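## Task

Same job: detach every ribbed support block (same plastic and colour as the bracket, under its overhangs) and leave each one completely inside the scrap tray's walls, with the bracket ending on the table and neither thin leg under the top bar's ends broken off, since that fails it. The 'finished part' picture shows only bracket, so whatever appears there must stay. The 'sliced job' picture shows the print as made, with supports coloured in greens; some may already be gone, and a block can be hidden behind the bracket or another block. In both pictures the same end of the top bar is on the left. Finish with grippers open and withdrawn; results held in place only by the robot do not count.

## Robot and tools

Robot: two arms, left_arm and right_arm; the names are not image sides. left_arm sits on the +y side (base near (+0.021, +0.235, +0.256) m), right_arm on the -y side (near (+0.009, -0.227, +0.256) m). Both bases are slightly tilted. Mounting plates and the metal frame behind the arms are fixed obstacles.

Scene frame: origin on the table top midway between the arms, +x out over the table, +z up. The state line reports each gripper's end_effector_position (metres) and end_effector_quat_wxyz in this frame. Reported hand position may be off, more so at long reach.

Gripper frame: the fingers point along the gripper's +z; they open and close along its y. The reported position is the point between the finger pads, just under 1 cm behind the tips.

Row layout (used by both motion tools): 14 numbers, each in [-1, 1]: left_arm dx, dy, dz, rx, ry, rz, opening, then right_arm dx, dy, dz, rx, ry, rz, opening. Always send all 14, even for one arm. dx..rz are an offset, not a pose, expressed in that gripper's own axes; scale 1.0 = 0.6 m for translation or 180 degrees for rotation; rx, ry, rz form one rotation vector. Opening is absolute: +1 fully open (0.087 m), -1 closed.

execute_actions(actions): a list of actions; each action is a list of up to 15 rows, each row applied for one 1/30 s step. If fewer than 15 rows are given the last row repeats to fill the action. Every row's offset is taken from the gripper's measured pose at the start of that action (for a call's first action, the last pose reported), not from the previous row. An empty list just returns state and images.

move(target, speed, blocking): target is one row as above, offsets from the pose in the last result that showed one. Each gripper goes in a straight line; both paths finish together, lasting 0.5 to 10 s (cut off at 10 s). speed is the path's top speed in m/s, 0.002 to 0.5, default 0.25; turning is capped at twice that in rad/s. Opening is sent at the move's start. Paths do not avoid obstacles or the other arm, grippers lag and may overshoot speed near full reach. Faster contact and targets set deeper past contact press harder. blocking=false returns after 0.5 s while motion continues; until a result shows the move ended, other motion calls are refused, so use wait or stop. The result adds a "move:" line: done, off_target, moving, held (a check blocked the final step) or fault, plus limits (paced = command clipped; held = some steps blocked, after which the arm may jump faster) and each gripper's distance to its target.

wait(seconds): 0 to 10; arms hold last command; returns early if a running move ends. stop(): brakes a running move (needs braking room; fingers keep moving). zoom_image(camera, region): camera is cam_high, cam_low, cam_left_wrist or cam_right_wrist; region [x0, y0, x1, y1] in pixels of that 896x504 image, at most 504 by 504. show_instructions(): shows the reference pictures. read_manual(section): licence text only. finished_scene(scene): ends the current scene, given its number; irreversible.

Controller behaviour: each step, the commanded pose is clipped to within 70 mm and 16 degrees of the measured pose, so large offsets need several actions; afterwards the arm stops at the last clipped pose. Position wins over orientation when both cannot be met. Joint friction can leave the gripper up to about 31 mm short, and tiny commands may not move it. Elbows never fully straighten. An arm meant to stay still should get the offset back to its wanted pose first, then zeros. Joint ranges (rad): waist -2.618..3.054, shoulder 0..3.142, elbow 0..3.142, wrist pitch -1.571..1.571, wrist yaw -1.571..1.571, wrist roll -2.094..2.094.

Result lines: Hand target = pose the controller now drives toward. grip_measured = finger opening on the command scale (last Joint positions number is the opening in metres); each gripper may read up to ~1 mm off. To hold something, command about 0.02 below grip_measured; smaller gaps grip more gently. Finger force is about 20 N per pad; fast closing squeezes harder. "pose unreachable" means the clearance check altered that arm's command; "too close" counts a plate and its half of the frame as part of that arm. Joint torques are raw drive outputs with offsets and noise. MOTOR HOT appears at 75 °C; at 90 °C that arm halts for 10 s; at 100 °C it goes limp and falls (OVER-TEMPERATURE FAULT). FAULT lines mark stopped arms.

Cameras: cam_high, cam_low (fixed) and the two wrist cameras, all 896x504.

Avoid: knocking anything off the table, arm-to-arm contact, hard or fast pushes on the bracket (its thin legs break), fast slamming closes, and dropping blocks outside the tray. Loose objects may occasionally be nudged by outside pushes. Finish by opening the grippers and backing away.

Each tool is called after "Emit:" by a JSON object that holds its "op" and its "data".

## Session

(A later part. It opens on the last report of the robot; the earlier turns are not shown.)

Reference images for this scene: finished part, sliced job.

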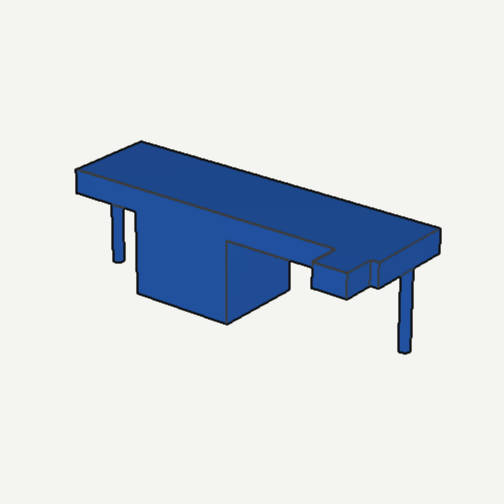

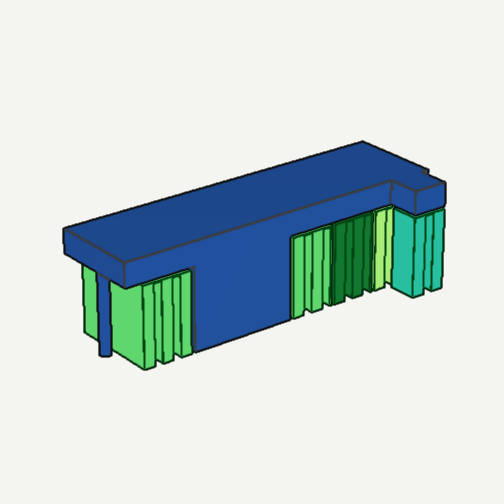

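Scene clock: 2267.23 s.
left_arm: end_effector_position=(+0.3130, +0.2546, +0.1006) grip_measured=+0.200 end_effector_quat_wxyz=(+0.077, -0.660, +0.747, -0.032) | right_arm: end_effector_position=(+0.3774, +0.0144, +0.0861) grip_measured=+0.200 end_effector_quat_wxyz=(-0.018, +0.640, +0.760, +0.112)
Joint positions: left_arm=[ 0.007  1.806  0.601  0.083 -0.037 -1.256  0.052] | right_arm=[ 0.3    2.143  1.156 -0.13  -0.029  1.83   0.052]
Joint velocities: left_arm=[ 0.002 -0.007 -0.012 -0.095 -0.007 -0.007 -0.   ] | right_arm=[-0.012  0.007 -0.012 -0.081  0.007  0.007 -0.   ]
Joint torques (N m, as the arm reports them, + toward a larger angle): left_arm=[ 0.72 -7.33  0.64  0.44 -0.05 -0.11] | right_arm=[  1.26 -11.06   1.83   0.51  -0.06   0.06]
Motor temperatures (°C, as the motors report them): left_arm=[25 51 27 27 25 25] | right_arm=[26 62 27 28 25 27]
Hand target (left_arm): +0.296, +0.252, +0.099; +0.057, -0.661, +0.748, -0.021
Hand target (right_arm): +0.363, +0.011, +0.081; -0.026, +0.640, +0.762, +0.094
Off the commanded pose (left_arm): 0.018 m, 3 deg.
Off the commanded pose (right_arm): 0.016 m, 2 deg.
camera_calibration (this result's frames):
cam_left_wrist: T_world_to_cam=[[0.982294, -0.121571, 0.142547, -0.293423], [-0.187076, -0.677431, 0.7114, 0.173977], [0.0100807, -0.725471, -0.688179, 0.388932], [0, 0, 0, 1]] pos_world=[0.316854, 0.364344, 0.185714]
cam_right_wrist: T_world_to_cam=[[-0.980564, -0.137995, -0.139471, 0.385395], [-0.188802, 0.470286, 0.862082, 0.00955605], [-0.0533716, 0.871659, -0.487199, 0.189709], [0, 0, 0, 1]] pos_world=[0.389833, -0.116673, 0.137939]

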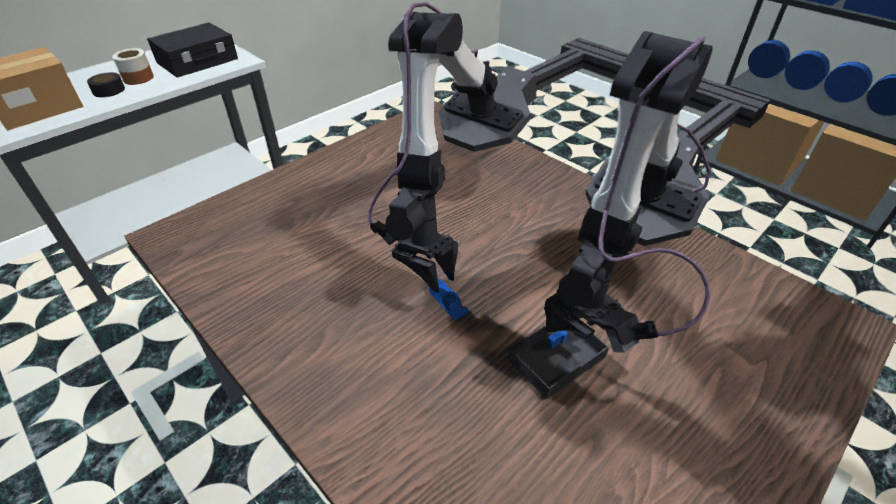

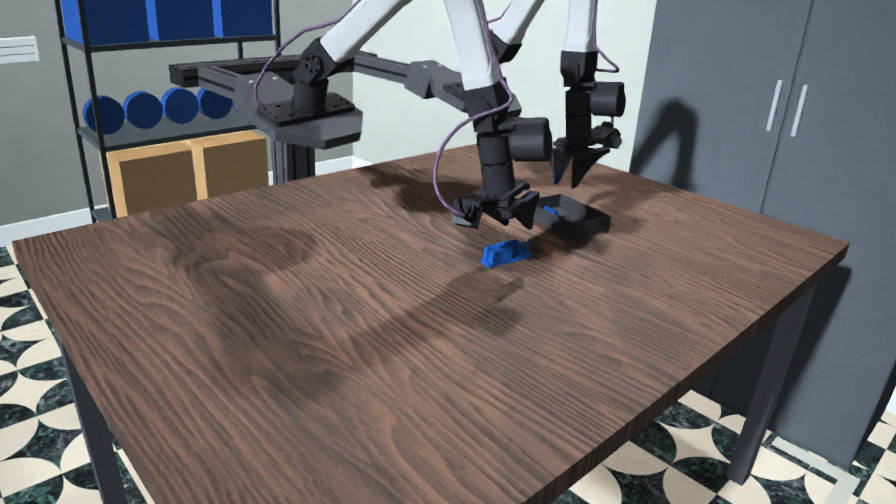

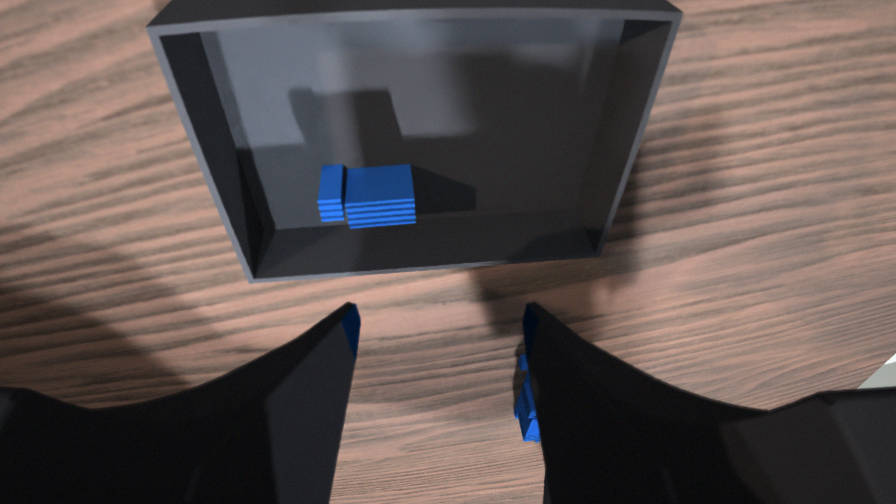

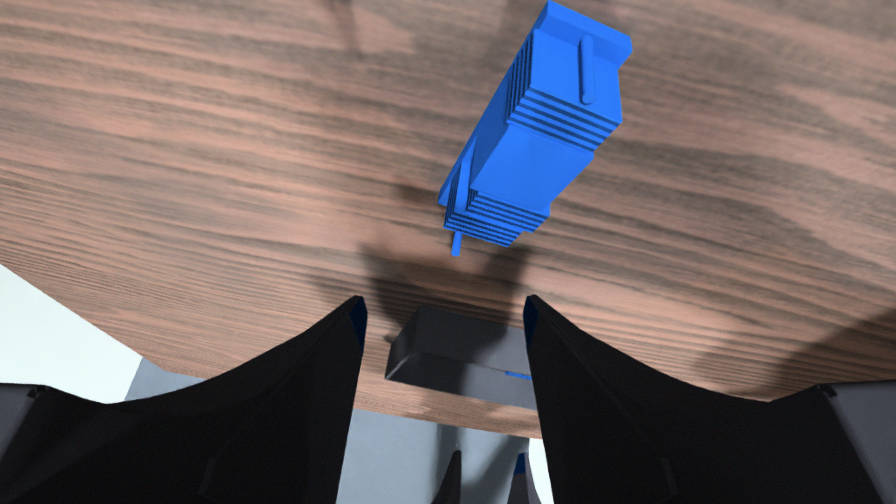

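Emit:
{"op": "move", "data": {"target": [0.3607,-0.1450,0.0217,0.0118,0.0443,-0.0405,0.1,-0.0258,-0.0375,0.0380,0.0107,-0.0135,0.0672,0.1], "speed": 0.12}}

Scene clock: 2322.10 s.
left_arm: end_effector_position=(+0.3779, +0.0250, +0.0964) grip_measured=+0.100 end_effector_quat_wxyz=(+0.035, -0.701, +0.702, -0.118) | right_arm: end_effector_position=(+0.3732, +0.0070, +0.0685) grip_measured=+0.100 end_effector_quat_wxyz=(-0.022, +0.714, +0.693, +0.099)
Joint positions: left_arm=[-0.636  2.083  0.958  0.024 -0.16  -1.964  0.048] | right_arm=[ 0.3    2.178  1.111 -0.064 -0.008  2.03   0.048]
Joint velocities: left_arm=[ 0.002  0.002 -0.002  0.081 -0.051 -0.022  0.001] | right_arm=[-0.002  0.002 -0.022  0.022 -0.022 -0.066  0.001]
Joint torques (N m, as the arm reports them, + toward a larger angle): left_arm=[-2.02 -7.03  5.47  0.51 -0.06 -0.18] | right_arm=[ 0.44 -9.48  1.59  0.66  0.    0.11]
Motor temperatures (°C, as the motors report them): left_arm=[25 49 27 26 25 25] | right_arm=[26 61 27 28 25 27]
Hand target (left_arm): +0.372, +0.025, +0.087; -0.030, +0.702, -0.704, +0.102
Hand target (right_arm): +0.361, -0.000, +0.058; -0.024, +0.718, +0.691, +0.083
Off the commanded pose (left_arm): 0.013 m, 2 deg.
Off the commanded pose (right_arm): 0.018 m, 2 deg.
move: off_target (left_arm, right_arm)
camera_calibration (this result's frames):
cam_left_wrist: T_world_to_cam=[[0.978374, 0.0155122, 0.206261, -0.392527], [-0.164296, -0.547535, 0.820495, 0.0111382], [0.125663, -0.836639, -0.533146, 0.162997], [0, 0, 0, 1]] pos_world=[0.365386, 0.148557, 0.158725]
cam_right_wrist: T_world_to_cam=[[-0.993356, 0.0571884, -0.0998651, 0.378465], [-0.0584587, 0.496722, 0.865939, -0.0216187], [0.0991268, 0.866023, -0.490079, 0.130655], [0, 0, 0, 1]] pos_world=[0.361735, -0.124056, 0.120547]

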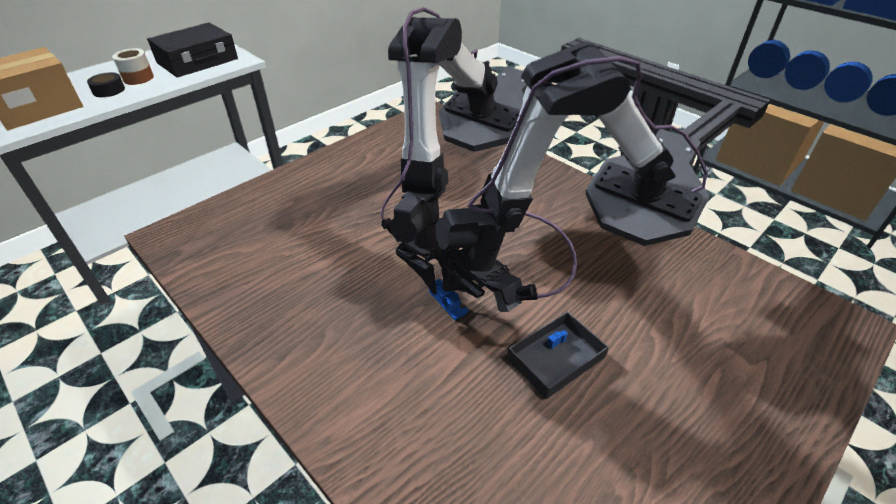

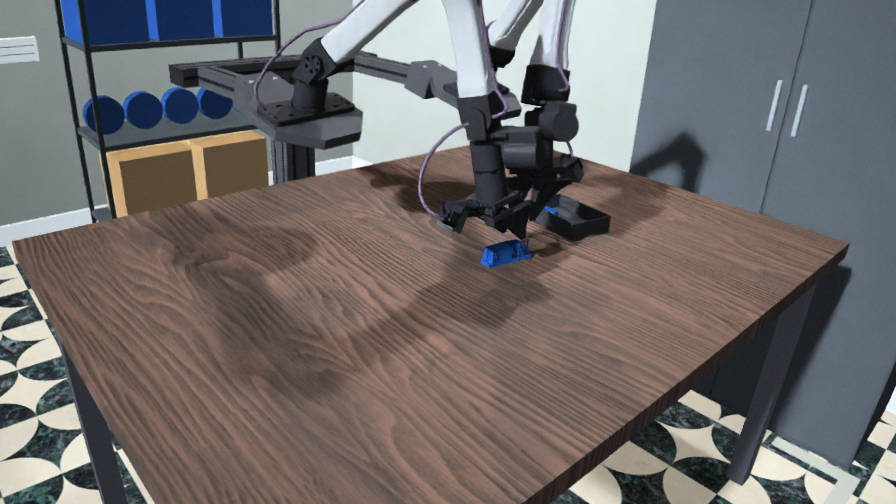

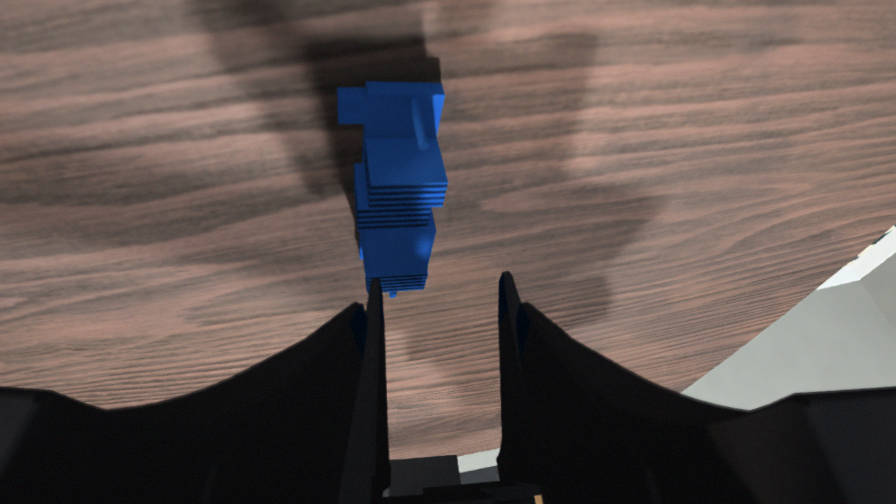

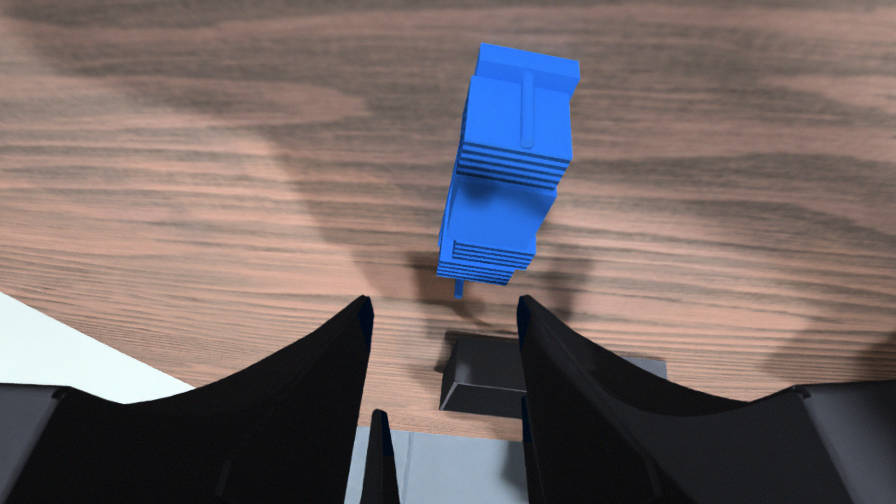

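Emit:
{"op": "move", "data": {"target": [0,0,0,0,0,0,0.1,-0.0213,-0.0213,0.0732,0.0078,-0.0064,0.0035,0.4], "speed": 0.04}}

Scene clock: 2332.43 s.
left_arm: end_effector_position=(+0.3776, +0.0252, +0.0963) grip_measured=+0.100 end_effector_quat_wxyz=(+0.034, -0.702, +0.702, -0.117) | right_arm: end_effector_position=(+0.3559, +0.0036, +0.0254) grip_measured=+0.400 end_effector_quat_wxyz=(-0.029, +0.714, +0.695, +0.077)
Joint positions: left_arm=[-0.636  2.083  0.958  0.022 -0.16  -1.966  0.048] | right_arm=[ 0.3    2.313  1.13   0.005 -0.008  2.03   0.061]
Joint velocities: left_arm=[-0.007 -0.012  0.007 -0.081 -0.051  0.022 -0.   ] | right_arm=[-0.012 -0.007  0.002  0.037 -0.007  0.066 -0.   ]
Joint torques (N m, as the arm reports them, + toward a larger angle): left_arm=[-1.53 -9.07  3.57  0.77 -0.03 -0.11] | right_arm=[-0.26 -9.56  4.64  0.6  -0.02  0.02]
Motor temperatures (°C, as the motors report them): left_arm=[25 49 27 26 25 25] | right_arm=[26 60 27 28 25 27]
Hand target (left_arm): +0.378, +0.025, +0.096; -0.035, +0.701, -0.702, +0.118
Hand target (right_arm): +0.365, +0.002, +0.022; -0.024, +0.718, +0.690, +0.083
Off the commanded pose (left_arm): 0.000 m, 0 deg.
Off the commanded pose (right_arm): 0.010 m, 1 deg.
move: done
camera_calibration (this result's frames):
cam_left_wrist: T_world_to_cam=[[0.978643, 0.0170274, 0.20486, -0.39228], [-0.162199, -0.548276, 0.820418, 0.0105373], [0.12629, -0.836124, -0.533804, 0.162944], [0, 0, 0, 1]] pos_world=[0.365033, 0.148698, 0.158698]
cam_right_wrist: T_world_to_cam=[[-0.996932, 0.0517631, -0.0587155, 0.357407], [-0.0238526, 0.513545, 0.857731, 0.00420014], [0.0745518, 0.8565, -0.510735, 0.123492], [0, 0, 0, 1]] pos_world=[0.347204, -0.126428, 0.0804543]

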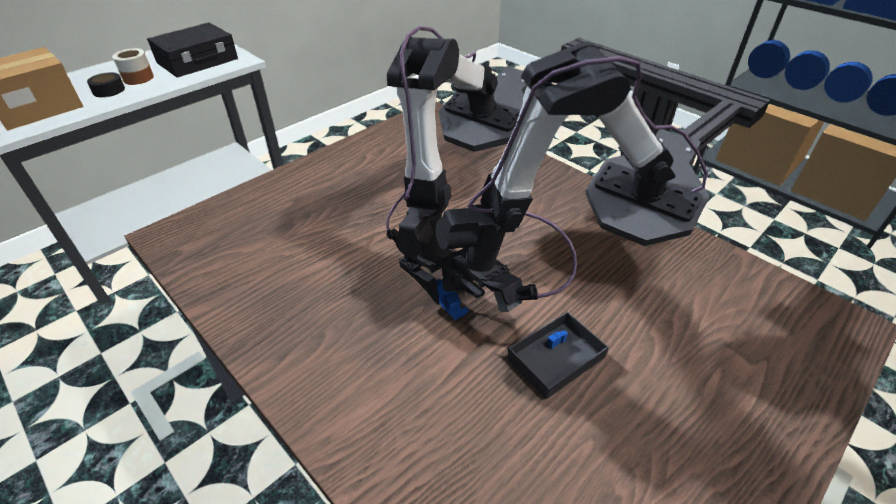

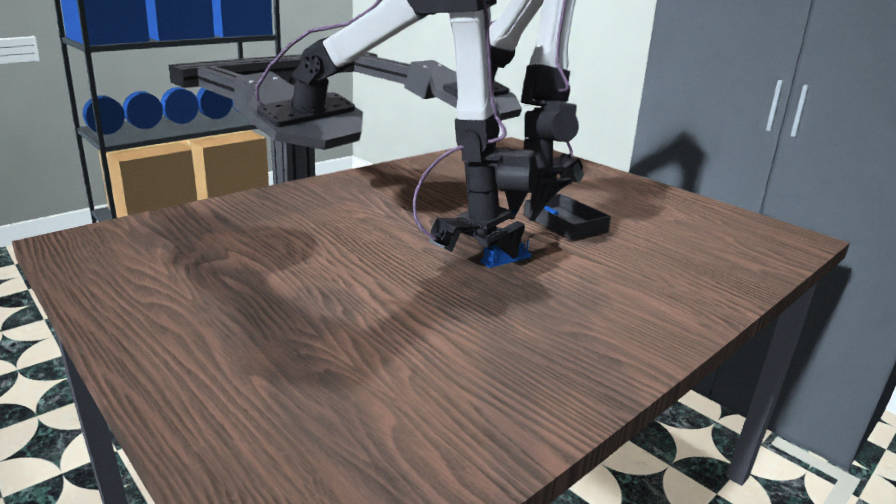

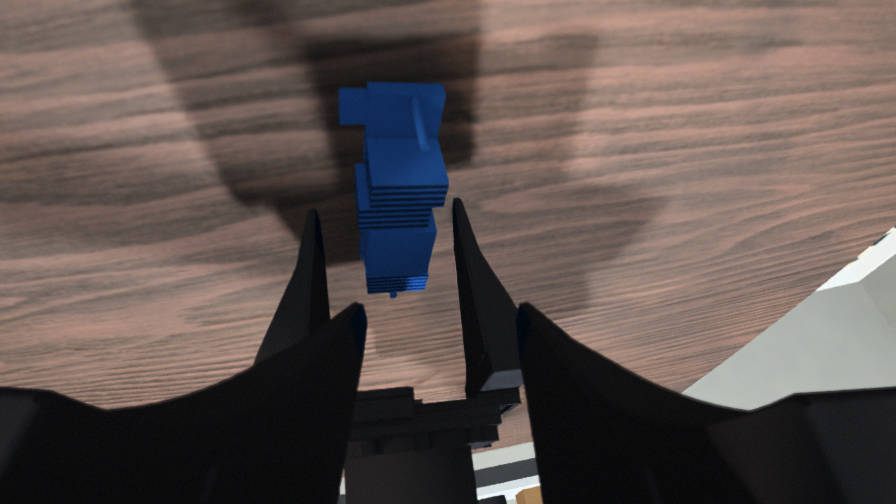

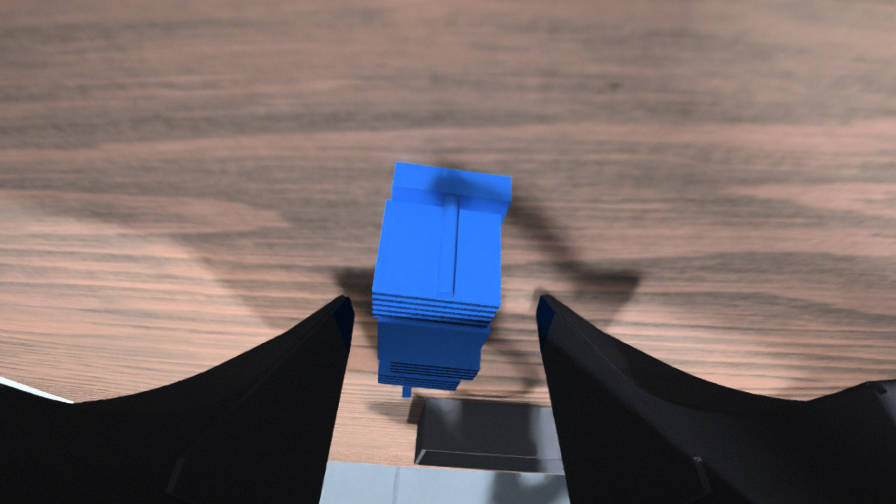

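Emit:
{"op": "execute_actions", "data": {"actions": [[[0,0,0,0,0,0,0.1,0,0,0,0,0,0,0.36],[0,0,0,0,0,0,0.1,0,0,0,0,0,0,0.32],[0,0,0,0,0,0,0.1,0,0,0,0,0,0,0.28],[0,0,0,0,0,0,0.1,0,0,0,0,0,0,0.24],[0,0,0,0,0,0,0.1,0,0,0,0,0,0,0.2],[0,0,0,0,0,0,0.1,0,0,0,0,0,0,0.17],[0,0,0,0,0,0,0.1,0,0,0,0,0,0,0.14],[0,0,0,0,0,0,0.1,0,0,0,0,0,0,0.11],[0,0,0,0,0,0,0.1,0,0,0,0,0,0,0.09],[0,0,0,0,0,0,0.1,0,0,0,0,0,0,0.07],[0,0,0,0,0,0,0.1,0,0,0,0,0,0,0.05],[0,0,0,0,0,0,0.1,0,0,0,0,0,0,0.03],[0,0,0,0,0,0,0.1,0,0,0,0,0,0,0.015],[0,0,0,0,0,0,0.1,0,0,0,0,0,0,0],[0,0,0,0,0,0,0.1,0,0,0,0,0,0,-0.015]],[[0,0,0,0,0,0,0.1,0,0,0,0,0,0,-0.027],[0,0,0,0,0,0,0.1,0,0,0,0,0,0,-0.039],[0,0,0,0,0,0,0.1,0,0,0,0,0,0,-0.051],[0,0,0,0,0,0,0.1,0,0,0,0,0,0,-0.063],[0,0,0,0,0,0,0.1,0,0,0,0,0,0,-0.075],[0,0,0,0,0,0,0.1,0,0,0,0,0,0,-0.087],[0,0,0,0,0,0,0.1,0,0,0,0,0,0,-0.099],[0,0,0,0,0,0,0.1,0,0,0,0,0,0,-0.111],[0,0,0,0,0,0,0.1,0,0,0,0,0,0,-0.123],[0,0,0,0,0,0,0.1,0,0,0,0,0,0,-0.135],[0,0,0,0,0,0,0.1,0,0,0,0,0,0,-0.147],[0,0,0,0,0,0,0.1,0,0,0,0,0,0,-0.159],[0,0,0,0,0,0,0.1,0,0,0,0,0,0,-0.171],[0,0,0,0,0,0,0.1,0,0,0,0,0,0,-0.183],[0,0,0,0,0,0,0.1,0,0,0,0,0,0,-0.195]],[[0,0,0,0,0,0,0.1,0,0,0,0,0,0,-0.206],[0,0,0,0,0,0,0.1,0,0,0,0,0,0,-0.217],[0,0,0,0,0,0,0.1,0,0,0,0,0,0,-0.228],[0,0,0,0,0,0,0.1,0,0,0,0,0,0,-0.239],[0,0,0,0,0,0,0.1,0,0,0,0,0,0,-0.25],[0,0,0,0,0,0,0.1,0,0,0,0,0,0,-0.261],[0,0,0,0,0,0,0.1,0,0,0,0,0,0,-0.272],[0,0,0,0,0,0,0.1,0,0,0,0,0,0,-0.283],[0,0,0,0,0,0,0.1,0,0,0,0,0,0,-0.294],[0,0,0,0,0,0,0.1,0,0,0,0,0,0,-0.305],[0,0,0,0,0,0,0.1,0,0,0,0,0,0,-0.316],[0,0,0,0,0,0,0.1,0,0,0,0,0,0,-0.327],[0,0,0,0,0,0,0.1,0,0,0,0,0,0,-0.338],[0,0,0,0,0,0,0.1,0,0,0,0,0,0,-0.349],[0,0,0,0,0,0,0.1,0,0,0,0,0,0,-0.36]],[[0,0,0,0,0,0,0.1,0,0,0,0,0,0,-0.36]]]}}

Emit:
{"op": "zoom_image", "data": {"camera": "cam_left_wrist", "region": [280, 60, 540, 320]}}

Scene clock: 2348.63 s.
left_arm: end_effector_position=(+0.3776, +0.0252, +0.0963) grip_measured=+0.100 end_effector_quat_wxyz=(+0.034, -0.702, +0.702, -0.117) | right_arm: end_effector_position=(+0.3564, +0.0038, +0.0255) grip_measured=-0.304 end_effector_quat_wxyz=(-0.029, +0.714, +0.695, +0.078)
Joint positions: left_arm=[-0.636  2.083  0.958  0.022 -0.16  -1.966  0.048] | right_arm=[ 0.3    2.313  1.13   0.007 -0.008  2.03   0.03 ]
Joint velocities: left_arm=[ 0.002 -0.017  0.002 -0.066  0.007 -0.007 -0.   ] | right_arm=[ 0.007 -0.012  0.002 -0.007 -0.037 -0.037 -0.001]
Joint torques (N m, as the arm reports them, + toward a larger angle): left_arm=[-1.44 -9.14  3.62  0.74 -0.03 -0.12] | right_arm=[  0.65 -10.89   2.73   0.48  -0.07   0.02]
Motor temperatures (°C, as the motors report them): left_arm=[25 51 28 27 25 25] | right_arm=[26 59 27 28 25 27]
Hand target (left_arm): +0.378, +0.025, +0.096; -0.034, +0.702, -0.702, +0.117
Hand target (right_arm): +0.356, +0.004, +0.025; -0.029, +0.714, +0.695, +0.078
Off the commanded pose (left_arm): 0.000 m, 0 deg.
Off the commanded pose (right_arm): 0.000 m, 0 deg.
camera_calibration (this result's frames):
cam_left_wrist: T_world_to_cam=[[0.978643, 0.0170274, 0.20486, -0.39228], [-0.162199, -0.548276, 0.820418, 0.0105373], [0.12629, -0.836124, -0.533804, 0.162944], [0, 0, 0, 1]] pos_world=[0.365033, 0.148698, 0.158698]
cam_right_wrist: T_world_to_cam=[[-0.996797, 0.0520459, -0.0607224, 0.357915], [-0.025507, 0.512723, 0.858175, 0.00457944], [0.0757982, 0.856975, -0.509753, 0.122846], [0, 0, 0, 1]] pos_world=[0.347573, -0.126252, 0.0804248]

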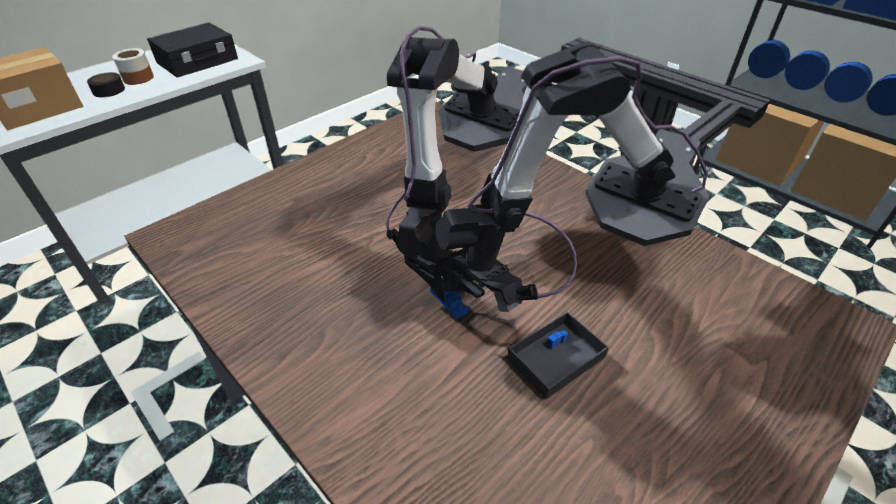

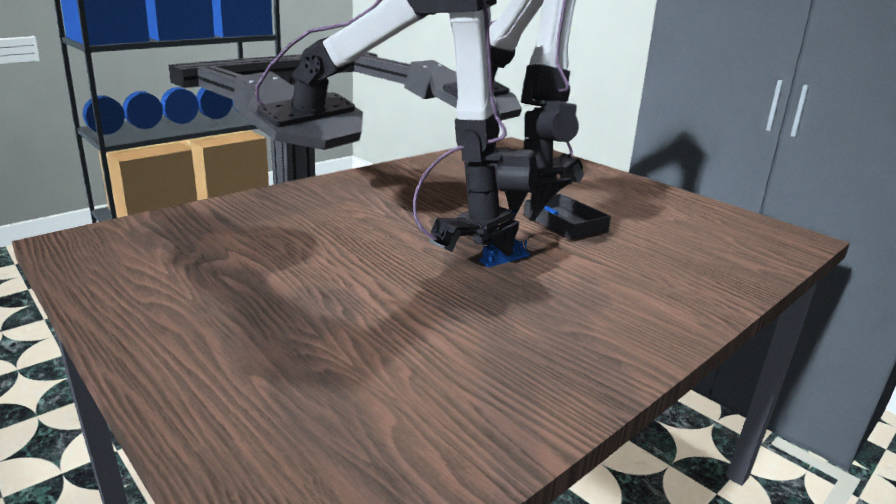

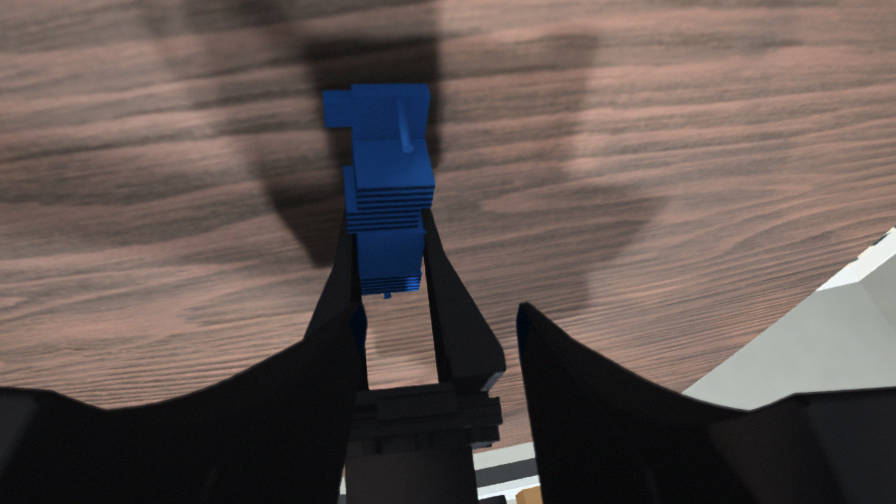

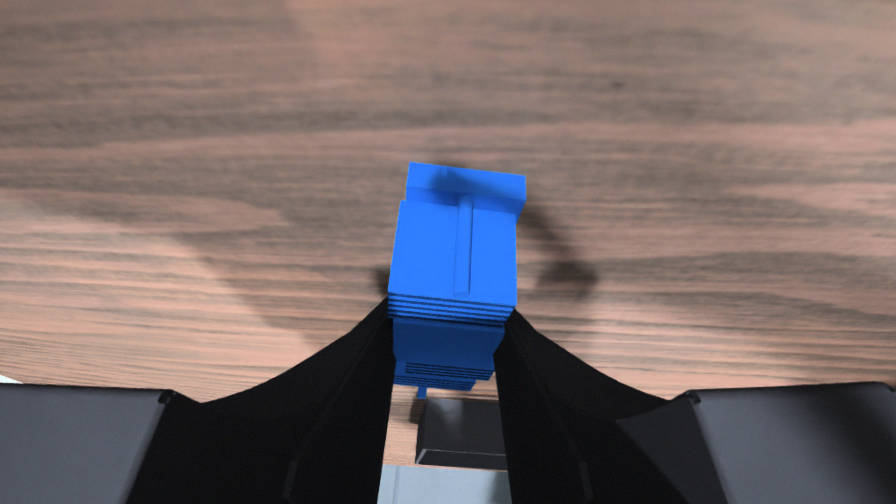

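Region (280, 60, 540, 320) of cam_left_wrist's 896x504 image, scaled by 1.938, with more detail than that image has.

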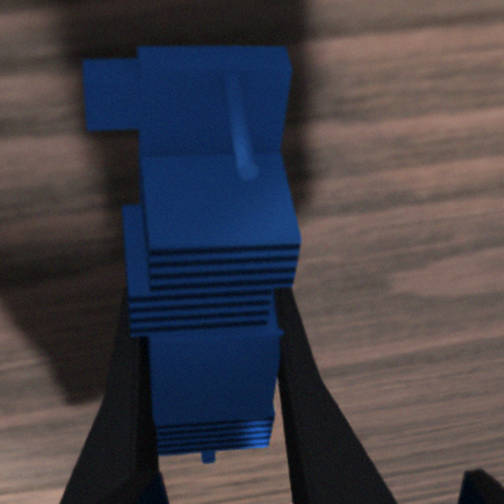

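Emit:
{"op": "move", "data": {"target": [0.0072,0.0145,0.0825,-0.008,-0.008,0,0.0,0,0,0,0,0,0,-0.36], "speed": 0.04}}

Emit:
{"op": "zoom_image", "data": {"camera": "cam_left_wrist", "region": [300, 130, 580, 410]}}

Scene clock: 2373.43 s.
left_arm: end_effector_position=(+0.3753, +0.0195, +0.0527) grip_measured=+0.000 end_effector_quat_wxyz=(+0.031, -0.703, +0.704, -0.096) | right_arm: end_effector_position=(+0.3564, +0.0038, +0.0255) grip_measured=-0.304 end_effector_quat_wxyz=(-0.029, +0.714, +0.695, +0.078)
Joint positions: left_arm=[-0.636  2.25   1.038  0.066 -0.17  -1.971  0.044] | right_arm=[ 0.3    2.313  1.13   0.007 -0.008  2.03   0.03 ]
Joint velocities: left_arm=[-0.007  0.022 -0.002 -0.037 -0.007  0.066 -0.   ] | right_arm=[-0.002  0.002  0.007 -0.007 -0.051  0.022 -0.001]
Joint torques (N m, as the arm reports them, + toward a larger angle): left_arm=[-2.31 -7.55  4.88  0.83 -0.1  -0.19] | right_arm=[  0.65 -10.91   2.77   0.48  -0.07   0.01]
Motor temperatures (°C, as the motors report them): left_arm=[25 52 28 27 25 25] | right_arm=[26 60 27 28 25 27]
Hand target (left_arm): +0.379, +0.015, +0.047; -0.035, +0.704, -0.703, +0.100
Hand target (right_arm): +0.356, +0.004, +0.025; -0.029, +0.714, +0.695, +0.078
Off the commanded pose (left_arm): 0.008 m, 1 deg.
Off the commanded pose (right_arm): 0.000 m, 0 deg.
move: done
camera_calibration (this result's frames):
cam_left_wrist: T_world_to_cam=[[0.985108, 0.0109657, 0.171584, -0.381491], [-0.134999, -0.568674, 0.811409, 0.0334849], [0.106473, -0.82249, -0.558725, 0.143684], [0, 0, 0, 1]] pos_world=[0.365032, 0.141404, 0.118568]
cam_right_wrist: T_world_to_cam=[[-0.996797, 0.0520459, -0.0607224, 0.357915], [-0.025507, 0.512723, 0.858175, 0.00457944], [0.0757982, 0.856975, -0.509753, 0.122846], [0, 0, 0, 1]] pos_world=[0.347573, -0.126252, 0.0804248]

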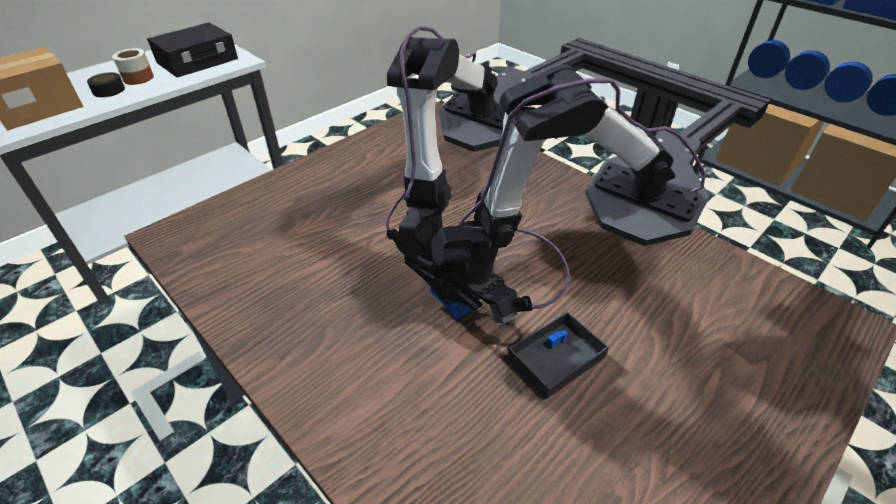

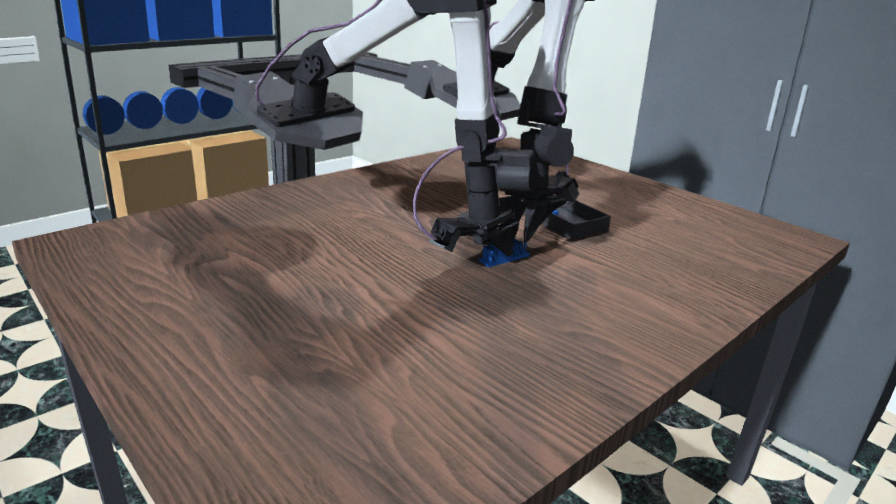

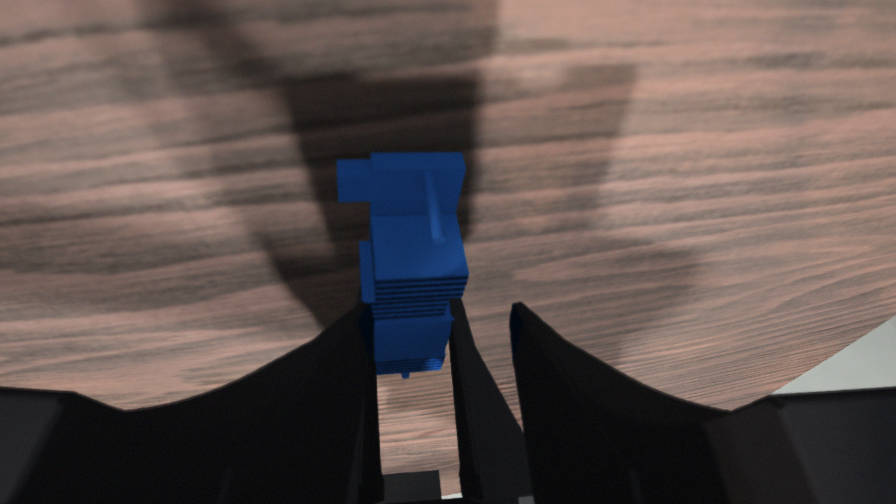

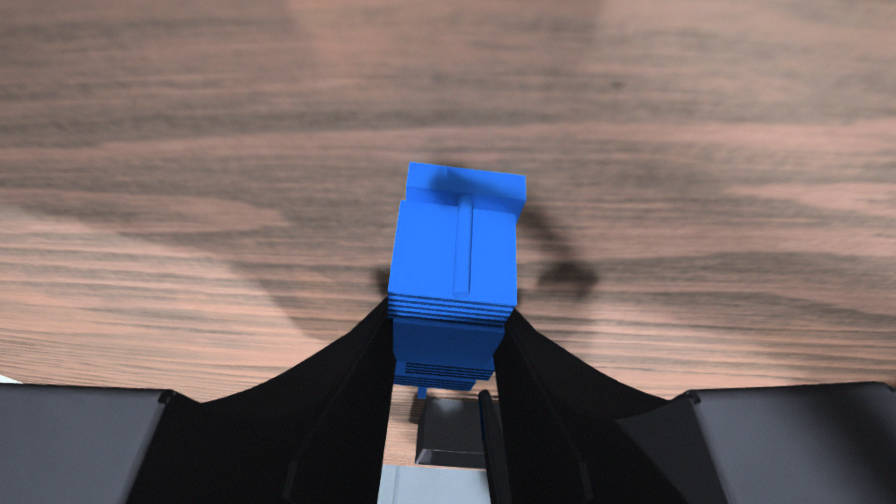

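Region (300, 130, 580, 410) of cam_left_wrist's 896x504 image, scaled by 1.800, with more detail than that image has.

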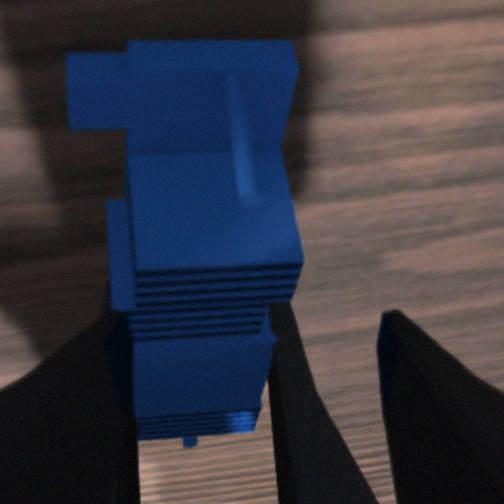

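Emit:
{"op": "move", "data": {"target": [-0.0163,0.0118,0.0597,0.0043,-0.009,0,0.0,0,0,0,0,0,0,-0.36], "speed": 0.03}}

Emit:
{"op": "zoom_image", "data": {"camera": "cam_left_wrist", "region": [310, 210, 570, 470]}}

Scene clock: 2395.23 s.
left_arm: end_effector_position=(+0.3676, +0.0164, +0.0379) grip_measured=+0.002 end_effector_quat_wxyz=(+0.024, -0.692, +0.715, -0.098) | right_arm: end_effector_position=(+0.3618, +0.0018, +0.0256) grip_measured=-0.305 end_effector_quat_wxyz=(-0.018, +0.717, +0.692, +0.082)
Joint positions: left_arm=[-0.636  2.301  1.039  0.115 -0.153 -1.942  0.044] | right_arm=[0.298 2.312 1.13  0.021 0.01  2.033 0.03 ]
Joint velocities: left_arm=[-0.007  0.002  0.012  0.051  0.007 -0.007 -0.   ] | right_arm=[-0.017  0.002  0.012  0.037 -0.022 -0.051 -0.001]
Joint torques (N m, as the arm reports them, + toward a larger angle): left_arm=[ 0.12 -5.08  4.45  1.16 -0.48 -0.27] | right_arm=[  0.87 -10.86   2.81   0.34  -0.29   0.02]
Motor temperatures (°C, as the motors report them): left_arm=[25 51 28 27 25 25] | right_arm=[26 60 27 28 25 27]
Hand target (left_arm): +0.373, +0.027, +0.017; -0.045, +0.704, -0.703, +0.091
Hand target (right_arm): +0.356, +0.004, +0.026; -0.029, +0.715, +0.695, +0.079
Off the commanded pose (left_arm): 0.025 m, 3 deg.
Off the commanded pose (right_arm): 0.006 m, 1 deg.
move: off_target (left_arm)
camera_calibration (this result's frames):
cam_left_wrist: T_world_to_cam=[[0.98602, -0.018587, 0.165589, -0.370982], [-0.147781, -0.556657, 0.817492, 0.0469715], [0.0769819, -0.830534, -0.551622, 0.144294], [0, 0, 0, 1]] pos_world=[0.361629, 0.139093, 0.102628]
cam_right_wrist: T_world_to_cam=[[-0.994899, 0.0592576, -0.0816345, 0.363191], [-0.0388474, 0.521778, 0.852196, 0.0106611], [0.0930942, 0.851021, -0.516815, 0.118143], [0, 0, 0, 1]] pos_world=[0.350754, -0.127627, 0.0816218]

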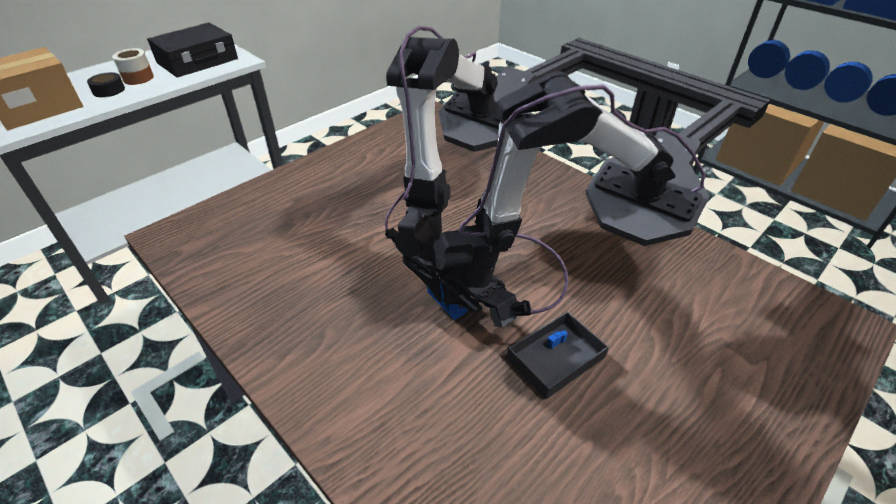

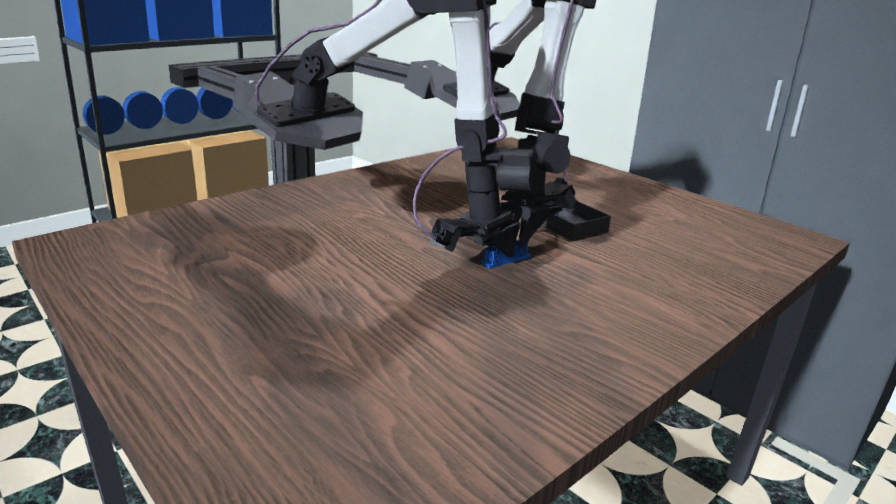

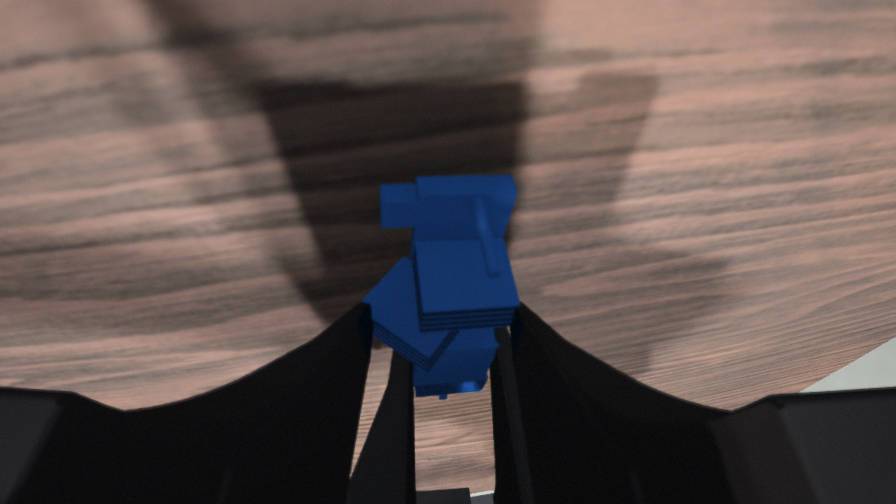

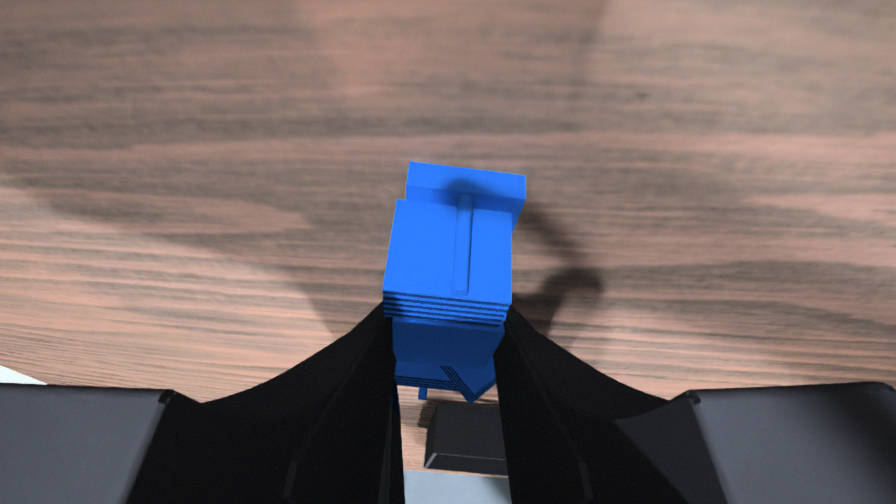

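Region (310, 210, 570, 470) of cam_left_wrist's 896x504 image, scaled by 1.938, with more detail than that image has.

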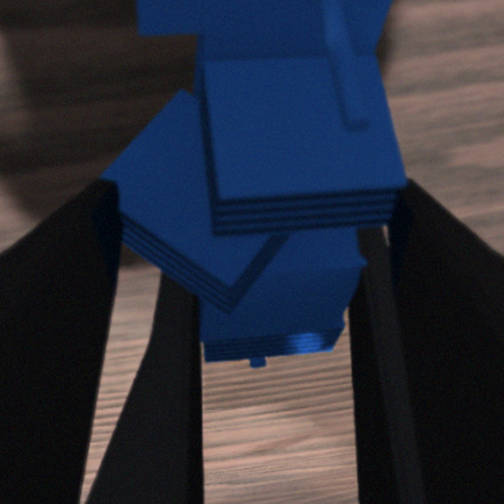

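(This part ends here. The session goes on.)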